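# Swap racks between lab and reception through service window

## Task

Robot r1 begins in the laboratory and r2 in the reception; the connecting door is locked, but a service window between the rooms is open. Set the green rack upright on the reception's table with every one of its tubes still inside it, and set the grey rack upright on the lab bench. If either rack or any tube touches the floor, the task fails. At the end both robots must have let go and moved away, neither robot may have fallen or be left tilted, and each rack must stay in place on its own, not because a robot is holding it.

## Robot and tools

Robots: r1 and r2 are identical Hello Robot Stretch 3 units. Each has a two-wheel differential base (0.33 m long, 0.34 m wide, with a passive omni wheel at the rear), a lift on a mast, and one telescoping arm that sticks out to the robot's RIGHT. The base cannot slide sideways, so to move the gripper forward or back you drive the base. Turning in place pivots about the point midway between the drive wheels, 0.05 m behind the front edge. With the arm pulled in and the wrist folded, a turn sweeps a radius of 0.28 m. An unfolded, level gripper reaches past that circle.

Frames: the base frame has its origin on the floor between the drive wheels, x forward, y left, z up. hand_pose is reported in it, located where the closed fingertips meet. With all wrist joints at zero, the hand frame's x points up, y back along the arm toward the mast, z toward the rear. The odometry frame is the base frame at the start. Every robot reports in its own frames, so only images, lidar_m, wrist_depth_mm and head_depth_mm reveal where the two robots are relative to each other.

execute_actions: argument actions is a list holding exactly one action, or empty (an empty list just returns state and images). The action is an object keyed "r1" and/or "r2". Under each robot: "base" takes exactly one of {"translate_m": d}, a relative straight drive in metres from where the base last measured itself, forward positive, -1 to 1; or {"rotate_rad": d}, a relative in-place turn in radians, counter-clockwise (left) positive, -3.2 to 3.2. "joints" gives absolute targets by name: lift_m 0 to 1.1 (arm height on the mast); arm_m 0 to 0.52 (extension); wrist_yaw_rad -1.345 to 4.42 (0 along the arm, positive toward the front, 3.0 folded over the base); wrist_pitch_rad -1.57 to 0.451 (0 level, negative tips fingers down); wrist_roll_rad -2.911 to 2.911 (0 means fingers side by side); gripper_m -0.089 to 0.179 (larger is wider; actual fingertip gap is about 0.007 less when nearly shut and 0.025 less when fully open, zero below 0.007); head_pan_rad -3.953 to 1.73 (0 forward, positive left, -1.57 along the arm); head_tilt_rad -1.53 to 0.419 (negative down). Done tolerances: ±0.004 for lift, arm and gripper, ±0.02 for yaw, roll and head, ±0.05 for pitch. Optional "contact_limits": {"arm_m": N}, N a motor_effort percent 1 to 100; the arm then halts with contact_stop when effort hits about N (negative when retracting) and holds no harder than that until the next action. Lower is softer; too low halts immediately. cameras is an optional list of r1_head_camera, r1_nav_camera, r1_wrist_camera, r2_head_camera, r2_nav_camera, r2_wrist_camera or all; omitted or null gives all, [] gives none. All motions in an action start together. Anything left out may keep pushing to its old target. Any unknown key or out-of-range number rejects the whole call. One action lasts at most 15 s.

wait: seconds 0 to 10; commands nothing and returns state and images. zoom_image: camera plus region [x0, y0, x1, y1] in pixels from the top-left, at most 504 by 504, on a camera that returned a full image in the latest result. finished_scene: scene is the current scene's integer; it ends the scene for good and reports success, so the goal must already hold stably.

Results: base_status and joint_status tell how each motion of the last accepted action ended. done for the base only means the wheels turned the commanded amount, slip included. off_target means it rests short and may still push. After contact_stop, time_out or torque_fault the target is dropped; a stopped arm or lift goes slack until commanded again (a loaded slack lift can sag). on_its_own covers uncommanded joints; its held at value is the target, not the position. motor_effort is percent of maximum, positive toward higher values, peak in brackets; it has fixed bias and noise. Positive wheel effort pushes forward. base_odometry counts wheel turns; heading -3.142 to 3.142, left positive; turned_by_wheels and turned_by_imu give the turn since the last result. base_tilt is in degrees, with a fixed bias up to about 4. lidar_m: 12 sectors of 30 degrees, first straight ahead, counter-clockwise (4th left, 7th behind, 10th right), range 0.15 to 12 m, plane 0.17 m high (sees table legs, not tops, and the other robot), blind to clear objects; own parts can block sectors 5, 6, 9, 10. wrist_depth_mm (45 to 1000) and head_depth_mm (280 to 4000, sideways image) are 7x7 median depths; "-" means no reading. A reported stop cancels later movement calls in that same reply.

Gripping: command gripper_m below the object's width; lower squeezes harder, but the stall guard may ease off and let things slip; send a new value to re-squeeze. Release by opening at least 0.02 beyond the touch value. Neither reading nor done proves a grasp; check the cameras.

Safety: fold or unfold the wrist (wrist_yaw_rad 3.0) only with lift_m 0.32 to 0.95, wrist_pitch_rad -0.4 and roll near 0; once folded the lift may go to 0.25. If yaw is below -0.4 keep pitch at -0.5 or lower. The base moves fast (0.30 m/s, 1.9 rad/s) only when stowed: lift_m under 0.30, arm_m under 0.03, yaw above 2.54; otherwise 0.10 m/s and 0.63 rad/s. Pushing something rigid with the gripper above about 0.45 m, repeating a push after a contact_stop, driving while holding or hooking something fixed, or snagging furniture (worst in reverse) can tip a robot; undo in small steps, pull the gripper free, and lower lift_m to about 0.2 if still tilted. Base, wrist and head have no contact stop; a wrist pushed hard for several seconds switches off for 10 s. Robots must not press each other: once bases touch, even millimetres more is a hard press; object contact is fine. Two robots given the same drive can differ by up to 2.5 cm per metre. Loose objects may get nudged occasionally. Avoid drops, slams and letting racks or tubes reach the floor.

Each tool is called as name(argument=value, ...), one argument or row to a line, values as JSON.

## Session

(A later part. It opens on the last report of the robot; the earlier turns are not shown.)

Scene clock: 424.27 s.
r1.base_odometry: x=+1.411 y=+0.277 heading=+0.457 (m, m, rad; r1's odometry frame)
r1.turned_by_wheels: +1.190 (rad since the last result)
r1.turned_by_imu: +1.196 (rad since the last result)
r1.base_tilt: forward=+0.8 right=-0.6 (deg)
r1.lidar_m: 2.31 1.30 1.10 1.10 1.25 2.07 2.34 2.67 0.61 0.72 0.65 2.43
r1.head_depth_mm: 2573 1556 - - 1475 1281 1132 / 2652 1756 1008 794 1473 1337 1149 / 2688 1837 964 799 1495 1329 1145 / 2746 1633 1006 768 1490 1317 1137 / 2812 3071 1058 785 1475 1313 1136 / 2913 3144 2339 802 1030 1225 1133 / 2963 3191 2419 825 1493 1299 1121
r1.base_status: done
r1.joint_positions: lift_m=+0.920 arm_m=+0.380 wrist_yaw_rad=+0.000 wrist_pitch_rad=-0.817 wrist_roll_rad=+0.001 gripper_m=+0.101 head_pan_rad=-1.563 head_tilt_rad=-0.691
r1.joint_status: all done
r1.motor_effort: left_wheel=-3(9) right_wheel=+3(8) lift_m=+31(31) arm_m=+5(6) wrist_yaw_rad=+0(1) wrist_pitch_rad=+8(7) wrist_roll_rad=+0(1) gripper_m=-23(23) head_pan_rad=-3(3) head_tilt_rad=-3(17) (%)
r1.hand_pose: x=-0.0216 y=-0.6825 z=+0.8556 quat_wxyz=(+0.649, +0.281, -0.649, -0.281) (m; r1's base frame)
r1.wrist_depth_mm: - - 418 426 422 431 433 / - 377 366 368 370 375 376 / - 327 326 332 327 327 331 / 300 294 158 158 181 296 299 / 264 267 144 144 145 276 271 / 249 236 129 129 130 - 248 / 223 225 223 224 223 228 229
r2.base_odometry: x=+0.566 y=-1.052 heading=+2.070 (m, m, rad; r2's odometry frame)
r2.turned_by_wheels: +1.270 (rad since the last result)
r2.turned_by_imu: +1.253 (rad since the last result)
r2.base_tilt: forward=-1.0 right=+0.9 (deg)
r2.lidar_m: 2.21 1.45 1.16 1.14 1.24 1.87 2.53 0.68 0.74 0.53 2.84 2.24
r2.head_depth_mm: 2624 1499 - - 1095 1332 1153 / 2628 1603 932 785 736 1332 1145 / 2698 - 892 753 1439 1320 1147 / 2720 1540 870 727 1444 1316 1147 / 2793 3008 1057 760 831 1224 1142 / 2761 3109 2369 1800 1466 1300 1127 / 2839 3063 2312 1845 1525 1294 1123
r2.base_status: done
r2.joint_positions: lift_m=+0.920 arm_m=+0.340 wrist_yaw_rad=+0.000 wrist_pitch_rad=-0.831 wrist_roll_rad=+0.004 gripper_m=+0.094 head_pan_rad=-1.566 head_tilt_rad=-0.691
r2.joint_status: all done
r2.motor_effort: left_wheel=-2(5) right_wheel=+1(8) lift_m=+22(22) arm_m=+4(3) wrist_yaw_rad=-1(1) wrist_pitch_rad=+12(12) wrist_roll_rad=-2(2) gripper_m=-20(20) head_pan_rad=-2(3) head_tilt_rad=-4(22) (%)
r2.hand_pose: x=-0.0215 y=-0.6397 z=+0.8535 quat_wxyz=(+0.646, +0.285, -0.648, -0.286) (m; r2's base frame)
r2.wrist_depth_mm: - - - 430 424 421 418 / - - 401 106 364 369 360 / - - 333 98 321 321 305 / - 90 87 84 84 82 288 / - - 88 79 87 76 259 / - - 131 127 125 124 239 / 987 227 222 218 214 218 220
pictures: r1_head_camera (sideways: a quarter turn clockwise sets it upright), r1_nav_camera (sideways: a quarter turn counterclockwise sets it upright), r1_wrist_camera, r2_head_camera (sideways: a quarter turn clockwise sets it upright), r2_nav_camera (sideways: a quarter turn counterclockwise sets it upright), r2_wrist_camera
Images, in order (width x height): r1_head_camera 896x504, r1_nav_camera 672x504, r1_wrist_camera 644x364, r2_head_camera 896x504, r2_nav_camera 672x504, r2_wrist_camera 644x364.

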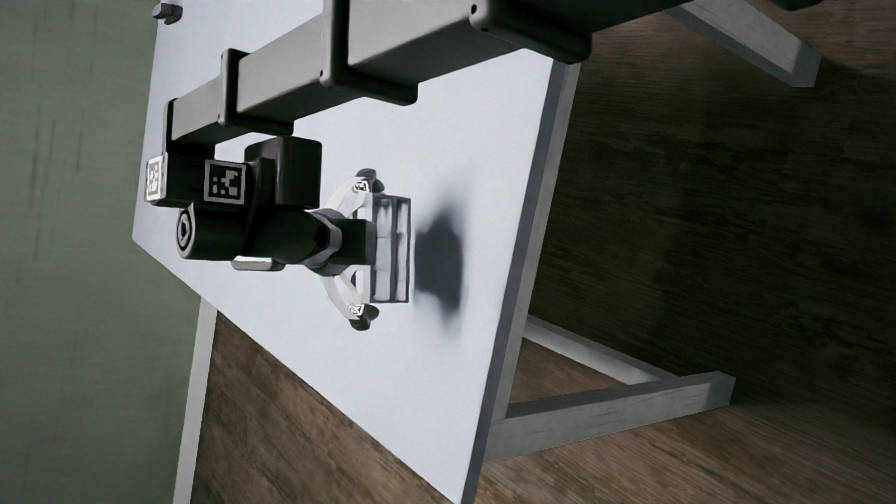

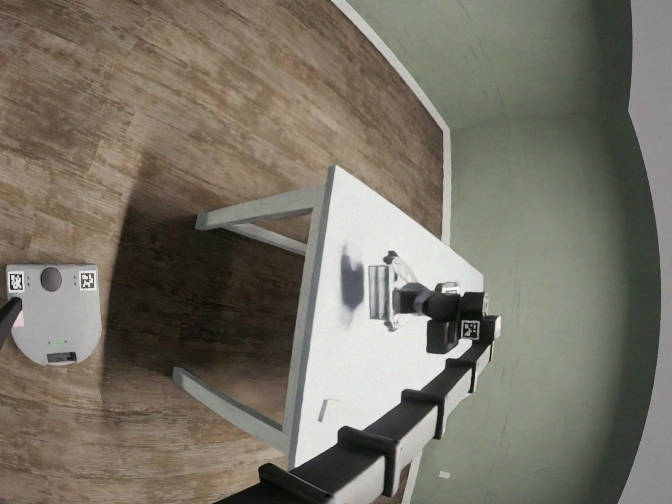

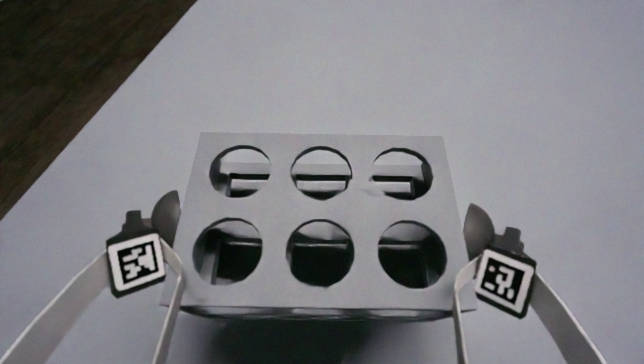

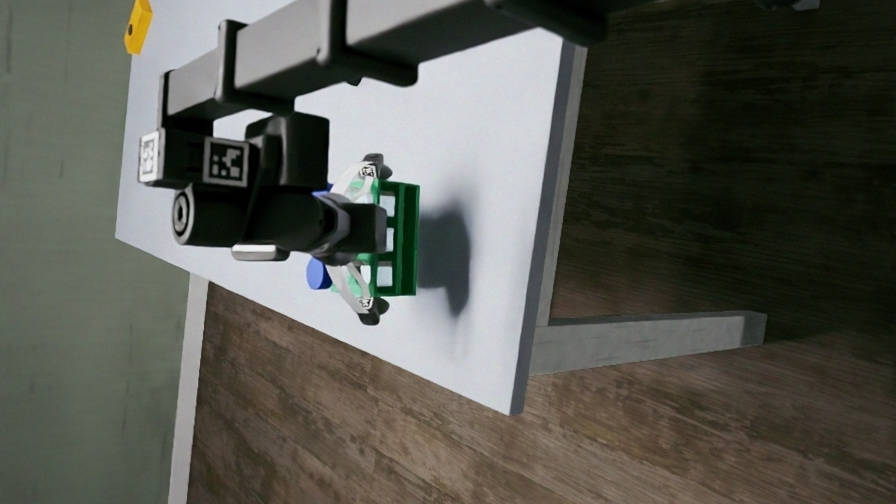

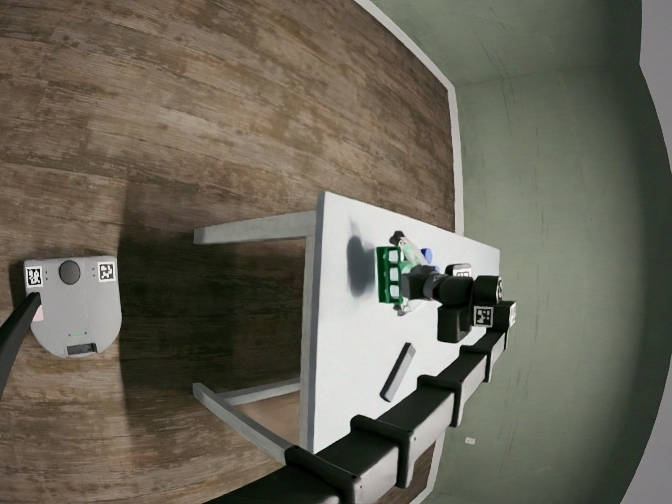

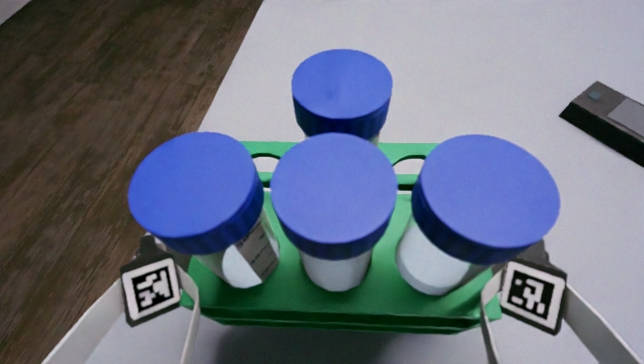

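Add a little margin, then lower.

execute_actions(
  actions=[
    {"r1":{"joints":{"arm_m":0.42,"lift_m":0.885}},"r2":{"base":{"rotate_rad":-0.09},"joints":{"arm_m":0.36,"lift_m":0.89}}},
  ],
  cameras=[],
)

execute_actions(
  actions=[
    {"r1":{"joints":{"lift_m":0.859}},"r2":{"joints":{"lift_m":0.863}}},
  ],
  cameras=["r1_wrist_camera","r2_wrist_camera"],
)

execute_actions(
  actions=[
    {"r1":{"joints":{"gripper_m":0.179}},"r2":{"joints":{"gripper_m":0.179}}},
  ],
  cameras=[],
)

execute_actions(
  actions=[
    {"r1":{"joints":{"arm_m":0.0}},"r2":{"joints":{"arm_m":0.0}}},
  ],
  cameras=["r1_head_camera","r2_head_camera"],
)

Scene clock: 435.77 s.
r1.base_odometry: x=+1.411 y=+0.277 heading=+0.457 (m, m, rad; r1's odometry frame)
r1.turned_by_wheels: +0.000 (rad since the last result)
r1.turned_by_imu: +0.000 (rad since the last result)
r1.base_tilt: forward=+0.7 right=-0.6 (deg)
r1.lidar_m: 2.31 1.30 1.10 1.10 1.25 2.09 2.35 2.67 0.61 0.72 0.65 2.43
r1.head_depth_mm: 2586 1551 1119 - - 1311 1116 / 2629 1627 - 779 1466 1334 1152 / 2686 1707 980 799 1494 1332 1145 / 2749 1578 - 790 1497 1319 1140 / 2823 3098 1026 786 1474 1308 1133 / 2898 3161 2343 802 1032 1230 1127 / 2937 3195 2404 825 1492 1294 1124
r1.base_status: not commanded
r1.joint_positions: lift_m=+0.885 arm_m=+0.420 wrist_yaw_rad=+0.000 wrist_pitch_rad=-0.817 wrist_roll_rad=+0.001 gripper_m=+0.101 head_pan_rad=-1.563 head_tilt_rad=-0.691
r1.joint_status: all done
r1.motor_effort: left_wheel=-3(3) right_wheel=+3(3) lift_m=+31(34) arm_m=+5(5) wrist_yaw_rad=+0(0) wrist_pitch_rad=+8(8) wrist_roll_rad=+0(1) gripper_m=-23(23) head_pan_rad=-3(3) head_tilt_rad=-5(4) (%)
r1.hand_pose: x=-0.0216 y=-0.7225 z=+0.8206 quat_wxyz=(+0.649, +0.281, -0.649, -0.281) (m; r1's base frame)
r1.wrist_depth_mm: - - 365 364 364 367 375 / - 314 314 320 322 320 322 / 293 282 282 282 285 285 285 / 253 254 159 158 181 255 256 / 227 229 145 145 146 237 234 / 214 202 129 130 130 - 213 / 192 194 192 191 192 195 196
r2.base_odometry: x=+0.566 y=-1.052 heading=+1.980 (m, m, rad; r2's odometry frame)
r2.turned_by_wheels: -0.090 (rad since the last result)
r2.turned_by_imu: -0.088 (rad since the last result)
r2.base_tilt: forward=-1.0 right=+1.0 (deg)
r2.lidar_m: 2.21 1.54 1.18 1.14 1.20 1.69 2.53 0.70 0.68 0.53 0.53 2.28
r2.head_depth_mm: 2637 1428 1063 - - 1321 1129 / 2705 1574 920 761 1445 1318 1148 / 2691 1566 - 753 1455 1330 1146 / 2676 1433 1030 749 1441 1328 1137 / 2704 1427 979 767 1460 1286 1133 / 2760 2991 2221 761 814 1245 1130 / 2735 2951 2350 1836 1519 1293 1115
r2.base_status: done
r2.joint_positions: lift_m=+0.890 arm_m=+0.360 wrist_yaw_rad=+0.000 wrist_pitch_rad=-0.831 wrist_roll_rad=+0.004 gripper_m=+0.094 head_pan_rad=-1.566 head_tilt_rad=-0.691
r2.joint_status: all done
r2.motor_effort: left_wheel=+2(4) right_wheel=-3(6) lift_m=+21(21) arm_m=+4(3) wrist_yaw_rad=-1(1) wrist_pitch_rad=+12(12) wrist_roll_rad=-2(2) gripper_m=-19(19) head_pan_rad=-2(2) head_tilt_rad=-4(4) (%)
r2.hand_pose: x=-0.0216 y=-0.6597 z=+0.8235 quat_wxyz=(+0.646, +0.285, -0.648, -0.286) (m; r2's base frame)
r2.wrist_depth_mm: - - 387 380 375 373 365 / - 354 333 107 323 307 308 / - 293 293 98 286 284 264 / - 90 87 84 84 82 252 / 250 232 88 79 87 76 228 / 219 - 131 127 125 124 208 / 204 198 194 190 189 191 193
pictures: none
No camera images: the call's "cameras" was empty. Leave "cameras" out to get every camera's image.

Scene clock: 436.83 s.
r1.base_odometry: x=+1.411 y=+0.277 heading=+0.457 (m, m, rad; r1's odometry frame)
r1.turned_by_wheels: +0.000 (rad since the last result)
r1.turned_by_imu: +0.000 (rad since the last result)
r1.base_tilt: forward=+0.9 right=-0.8 (deg)
r1.lidar_m: 2.31 1.29 1.10 1.10 1.26 2.09 2.35 2.67 0.61 0.72 0.65 2.43
r1.head_depth_mm: 2595 1548 1073 860 - - 1111 / 2629 1533 - 779 1488 1336 1151 / 2693 1609 - 797 1493 1326 1151 / 2766 1485 - 787 1493 1319 1144 / 2816 3091 1020 785 1481 1311 1133 / 2871 3153 2341 802 1020 1225 1131 / 2963 3180 2417 827 1490 1298 1121
r1.base_status: not commanded
r1.joint_positions: lift_m=+0.859 arm_m=+0.420 wrist_yaw_rad=+0.000 wrist_pitch_rad=-0.810 wrist_roll_rad=+0.001 gripper_m=+0.101 head_pan_rad=-1.563 head_tilt_rad=-0.691
r1.joint_status: all done
r1.motor_effort: left_wheel=-3(3) right_wheel=+2(3) lift_m=+27(34) arm_m=+5(4) wrist_yaw_rad=+0(0) wrist_pitch_rad=+4(8) wrist_roll_rad=+0(1) gripper_m=-23(23) head_pan_rad=-3(4) head_tilt_rad=-3(3) (%)
r1.hand_pose: x=-0.0216 y=-0.7240 z=+0.7959 quat_wxyz=(+0.650, +0.278, -0.650, -0.279) (m; r1's base frame)
r1.wrist_depth_mm: - 326 328 330 326 331 332 / - 283 284 285 286 288 289 / 251 249 250 253 254 254 254 / 223 225 160 161 182 229 229 / 203 206 145 145 146 210 208 / 188 181 129 129 129 - 189 / 169 173 170 170 171 174 174
r2.base_odometry: x=+0.566 y=-1.052 heading=+1.980 (m, m, rad; r2's odometry frame)
r2.turned_by_wheels: +0.000 (rad since the last result)
r2.turned_by_imu: +0.000 (rad since the last result)
r2.base_tilt: forward=-1.0 right=+1.0 (deg)
r2.lidar_m: 2.21 1.53 1.17 1.14 1.20 1.68 2.53 0.69 0.67 0.53 0.53 2.27
r2.head_depth_mm: 2643 1430 1026 - - - 1153 / 2701 1489 - 784 1466 1329 1151 / 2703 1476 - 759 1451 1322 1146 / 2627 1369 1024 748 1442 1315 1142 / 2743 1421 973 758 1455 1285 1135 / 2751 3022 2270 761 815 1252 1124 / 2776 3017 2330 1836 1517 1289 1120
r2.base_status: not commanded
r2.joint_positions: lift_m=+0.863 arm_m=+0.360 wrist_yaw_rad=+0.000 wrist_pitch_rad=-0.817 wrist_roll_rad=+0.004 gripper_m=+0.094 head_pan_rad=-1.566 head_tilt_rad=-0.691
r2.joint_status: all done
r2.motor_effort: left_wheel=+1(2) right_wheel=-2(3) lift_m=+17(23) arm_m=+4(4) wrist_yaw_rad=+0(1) wrist_pitch_rad=+7(12) wrist_roll_rad=-3(2) gripper_m=-20(20) head_pan_rad=-2(3) head_tilt_rad=-4(4) (%)
r2.hand_pose: x=-0.0216 y=-0.6623 z=+0.7988 quat_wxyz=(+0.648, +0.281, -0.650, -0.282) (m; r2's base frame)
r2.wrist_depth_mm: - - 350 345 337 336 330 / - 308 300 108 292 280 257 / - 265 262 99 254 253 246 / 248 90 87 84 85 82 224 / 214 208 90 80 127 77 203 / 194 - 130 127 125 125 185 / 181 175 172 171 167 170 170
pictures: r1_wrist_camera, r2_wrist_camera
Images, in order (width x height): r1_wrist_camera 644x364, r2_wrist_camera 644x364.

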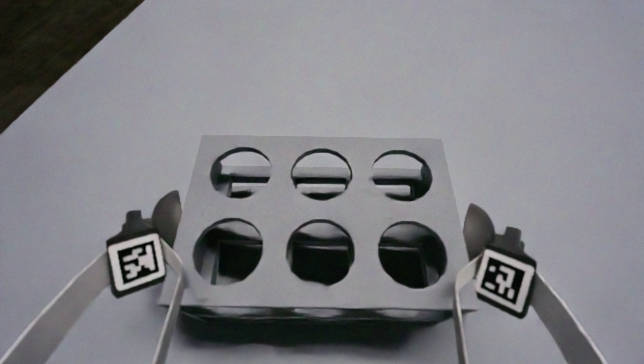

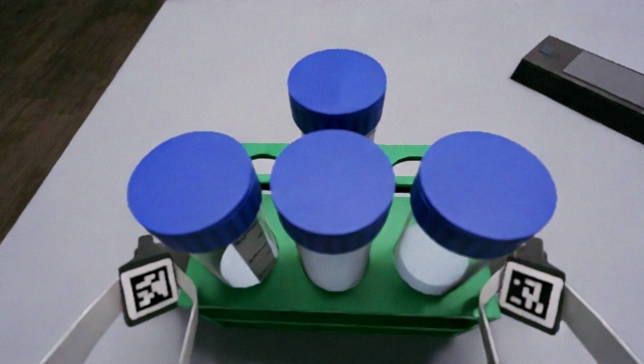

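Scene clock: 438.17 s.
r1.base_odometry: x=+1.411 y=+0.277 heading=+0.457 (m, m, rad; r1's odometry frame)
r1.turned_by_wheels: +0.000 (rad since the last result)
r1.turned_by_imu: +0.000 (rad since the last result)
r1.base_tilt: forward=+0.8 right=-0.7 (deg)
r1.lidar_m: 2.32 1.30 1.10 1.10 1.25 2.08 2.35 2.67 0.61 0.72 0.65 2.42
r1.head_depth_mm: 2586 1555 1069 862 - - 1115 / 2648 1536 - 777 1484 1332 1152 / 2729 1605 - 795 1493 1325 1149 / 2758 1484 - 788 1490 1321 1137 / 2818 3083 1024 786 1472 1314 1137 / 2899 3153 2342 803 1030 1223 1129 / 2966 3193 2404 824 1493 1295 1126
r1.base_status: not commanded
r1.joint_positions: lift_m=+0.859 arm_m=+0.420 wrist_yaw_rad=+0.000 wrist_pitch_rad=-0.811 wrist_roll_rad=+0.001 gripper_m=+0.179 head_pan_rad=-1.563 head_tilt_rad=-0.691
r1.joint_status: all done
r1.motor_effort: left_wheel=-3(3) right_wheel=+2(3) lift_m=+29(29) arm_m=+5(5) wrist_yaw_rad=+0(1) wrist_pitch_rad=+5(5) wrist_roll_rad=+1(0) gripper_m=+1(99) head_pan_rad=-3(3) head_tilt_rad=-3(3) (%)
r1.hand_pose: x=-0.0216 y=-0.7237 z=+0.7956 quat_wxyz=(+0.650, +0.279, -0.650, -0.280) (m; r1's base frame)
r1.wrist_depth_mm: - 325 325 325 332 333 333 / - 283 283 281 284 287 287 / 249 249 250 250 251 255 255 / 225 225 184 163 188 226 228 / 203 204 146 146 147 208 206 / - 180 133 132 129 182 189 / 172 172 170 170 171 173 175
r2.base_odometry: x=+0.566 y=-1.052 heading=+1.980 (m, m, rad; r2's odometry frame)
r2.turned_by_wheels: +0.000 (rad since the last result)
r2.turned_by_imu: +0.000 (rad since the last result)
r2.base_tilt: forward=-1.0 right=+0.9 (deg)
r2.lidar_m: 2.21 1.53 1.18 1.15 1.20 1.69 2.53 0.69 0.67 0.53 0.53 2.28
r2.head_depth_mm: 2657 1428 1024 - - - 1143 / 2656 1480 - 780 1457 1320 1157 / 2700 1466 - 757 1455 1322 1150 / 2664 1364 1021 751 1451 1309 1135 / 2733 1437 980 755 1470 1277 1135 / 2687 2996 2258 757 814 1244 1128 / 2770 3058 2327 1834 1502 1288 1116
r2.base_status: not commanded
r2.joint_positions: lift_m=+0.863 arm_m=+0.360 wrist_yaw_rad=+0.000 wrist_pitch_rad=-0.815 wrist_roll_rad=+0.004 gripper_m=+0.179 head_pan_rad=-1.566 head_tilt_rad=-0.691
r2.joint_status: all done
r2.motor_effort: left_wheel=+1(2) right_wheel=-3(2) lift_m=+19(19) arm_m=+4(4) wrist_yaw_rad=+0(0) wrist_pitch_rad=+6(7) wrist_roll_rad=-2(2) gripper_m=+0(85) head_pan_rad=-2(3) head_tilt_rad=-4(4) (%)
r2.hand_pose: x=-0.0216 y=-0.6629 z=+0.7992 quat_wxyz=(+0.648, +0.280, -0.650, -0.281) (m; r2's base frame)
r2.wrist_depth_mm: - - 350 342 344 336 333 / - 311 299 109 293 281 258 / - 267 262 101 258 254 247 / 248 91 88 85 86 84 226 / 214 203 91 81 129 78 204 / 195 - 131 128 127 130 188 / 175 176 173 171 168 170 168
pictures: none
No camera images: the call's "cameras" was empty. Leave "cameras" out to get every camera's image.

Scene clock: 442.43 s.
r1.base_odometry: x=+1.411 y=+0.277 heading=+0.457 (m, m, rad; r1's odometry frame)
r1.turned_by_wheels: +0.000 (rad since the last result)
r1.turned_by_imu: +0.000 (rad since the last result)
r1.base_tilt: forward=+0.9 right=-0.8 (deg)
r1.lidar_m: 2.31 1.30 1.10 1.10 1.25 2.08 2.35 2.68 0.61 0.72 0.65 2.43
r1.head_depth_mm: 2559 1554 1065 816 736 - - / 2639 1525 1056 807 756 - - / 2669 1499 1042 799 1493 - - / 2757 1473 1033 786 1523 - - / 2824 3088 1020 787 1480 1337 1136 / 2880 3155 2327 803 1018 1225 1129 / 2962 3218 2418 828 1497 1293 1121
r1.base_status: not commanded
r1.joint_positions: lift_m=+0.859 arm_m=+0.000 wrist_yaw_rad=+0.000 wrist_pitch_rad=-0.811 wrist_roll_rad=+0.001 gripper_m=+0.179 head_pan_rad=-1.563 head_tilt_rad=-0.691
r1.joint_status: all done
r1.motor_effort: left_wheel=-3(3) right_wheel=+3(3) lift_m=+30(30) arm_m=-3(4) wrist_yaw_rad=-1(0) wrist_pitch_rad=+5(5) wrist_roll_rad=+1(1) gripper_m=+1(1) head_pan_rad=-3(3) head_tilt_rad=-4(4) (%)
r1.hand_pose: x=-0.0216 y=-0.3042 z=+0.7956 quat_wxyz=(+0.650, +0.279, -0.650, -0.279) (m; r1's base frame)
r1.wrist_depth_mm: - 414 348 333 332 328 323 / - - - 403 365 307 295 / - - - - - - 352 / - - - - - - 440 / - - - - - - - / 948 917 909 922 929 888 931 / 843 850 850 860 858 872 852
r2.base_odometry: x=+0.566 y=-1.052 heading=+1.980 (m, m, rad; r2's odometry frame)
r2.turned_by_wheels: +0.000 (rad since the last result)
r2.turned_by_imu: +0.000 (rad since the last result)
r2.base_tilt: forward=-1.0 right=+1.0 (deg)
r2.lidar_m: 2.20 1.53 1.18 1.15 1.20 1.69 2.53 0.70 0.67 0.53 0.53 2.28
r2.head_depth_mm: 2692 1429 1016 790 701 - - / 2687 1420 1003 786 700 - - / 2714 1392 995 758 745 - - / 2672 1369 986 757 743 - - / 2738 1429 976 765 1461 1313 1134 / 2728 3014 2291 759 818 1270 1128 / 2750 3065 2358 1861 1517 1279 1127
r2.base_status: not commanded
r2.joint_positions: lift_m=+0.863 arm_m=+0.000 wrist_yaw_rad=+0.000 wrist_pitch_rad=-0.814 wrist_roll_rad=+0.003 gripper_m=+0.179 head_pan_rad=-1.566 head_tilt_rad=-0.691
r2.joint_status: all done
r2.motor_effort: left_wheel=+2(1) right_wheel=-2(3) lift_m=+19(19) arm_m=-3(3) wrist_yaw_rad=+0(1) wrist_pitch_rad=+5(6) wrist_roll_rad=-2(2) gripper_m=+0(0) head_pan_rad=-2(2) head_tilt_rad=-5(5) (%)
r2.hand_pose: x=-0.0216 y=-0.3038 z=+0.7993 quat_wxyz=(+0.648, +0.280, -0.650, -0.281) (m; r2's base frame)
r2.wrist_depth_mm: - - 355 351 347 341 336 / - 325 309 306 300 290 289 / - - 416 - - 368 356 / - - - - - - - / - - - - - - 602 / 977 - 1000 979 956 931 970 / 925 870 895 880 871 885 881
pictures: r1_head_camera (sideways: a quarter turn clockwise sets it upright), r2_head_camera (sideways: a quarter turn clockwise sets it upright)
Images, in order (width x height): r1_head_camera 896x504, r2_head_camera 896x504.

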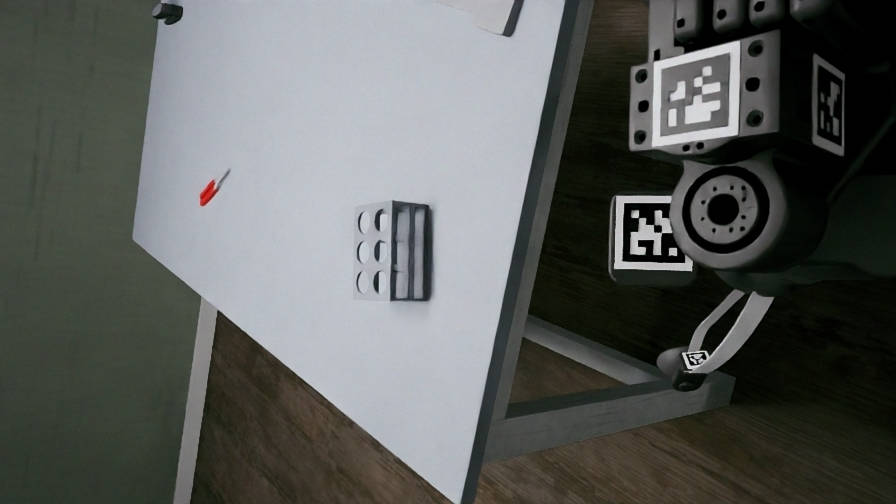

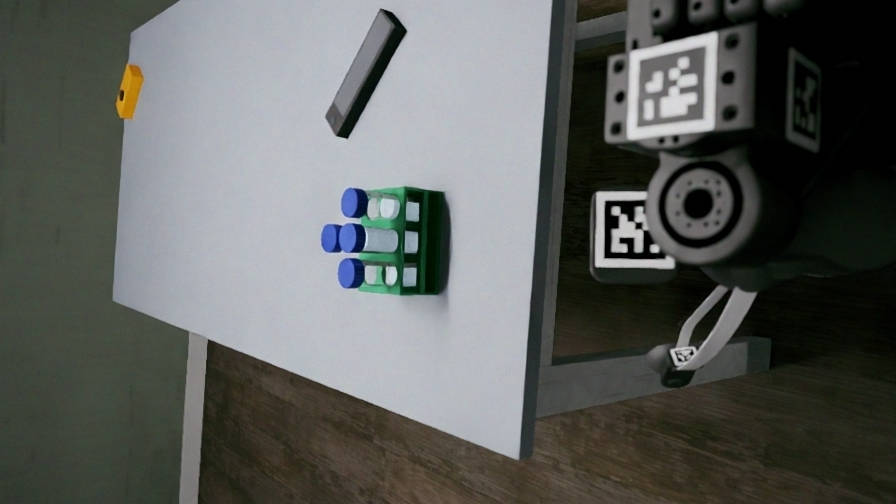

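finished_scene(
  scene=1,
)

The scene is finished: the task was done.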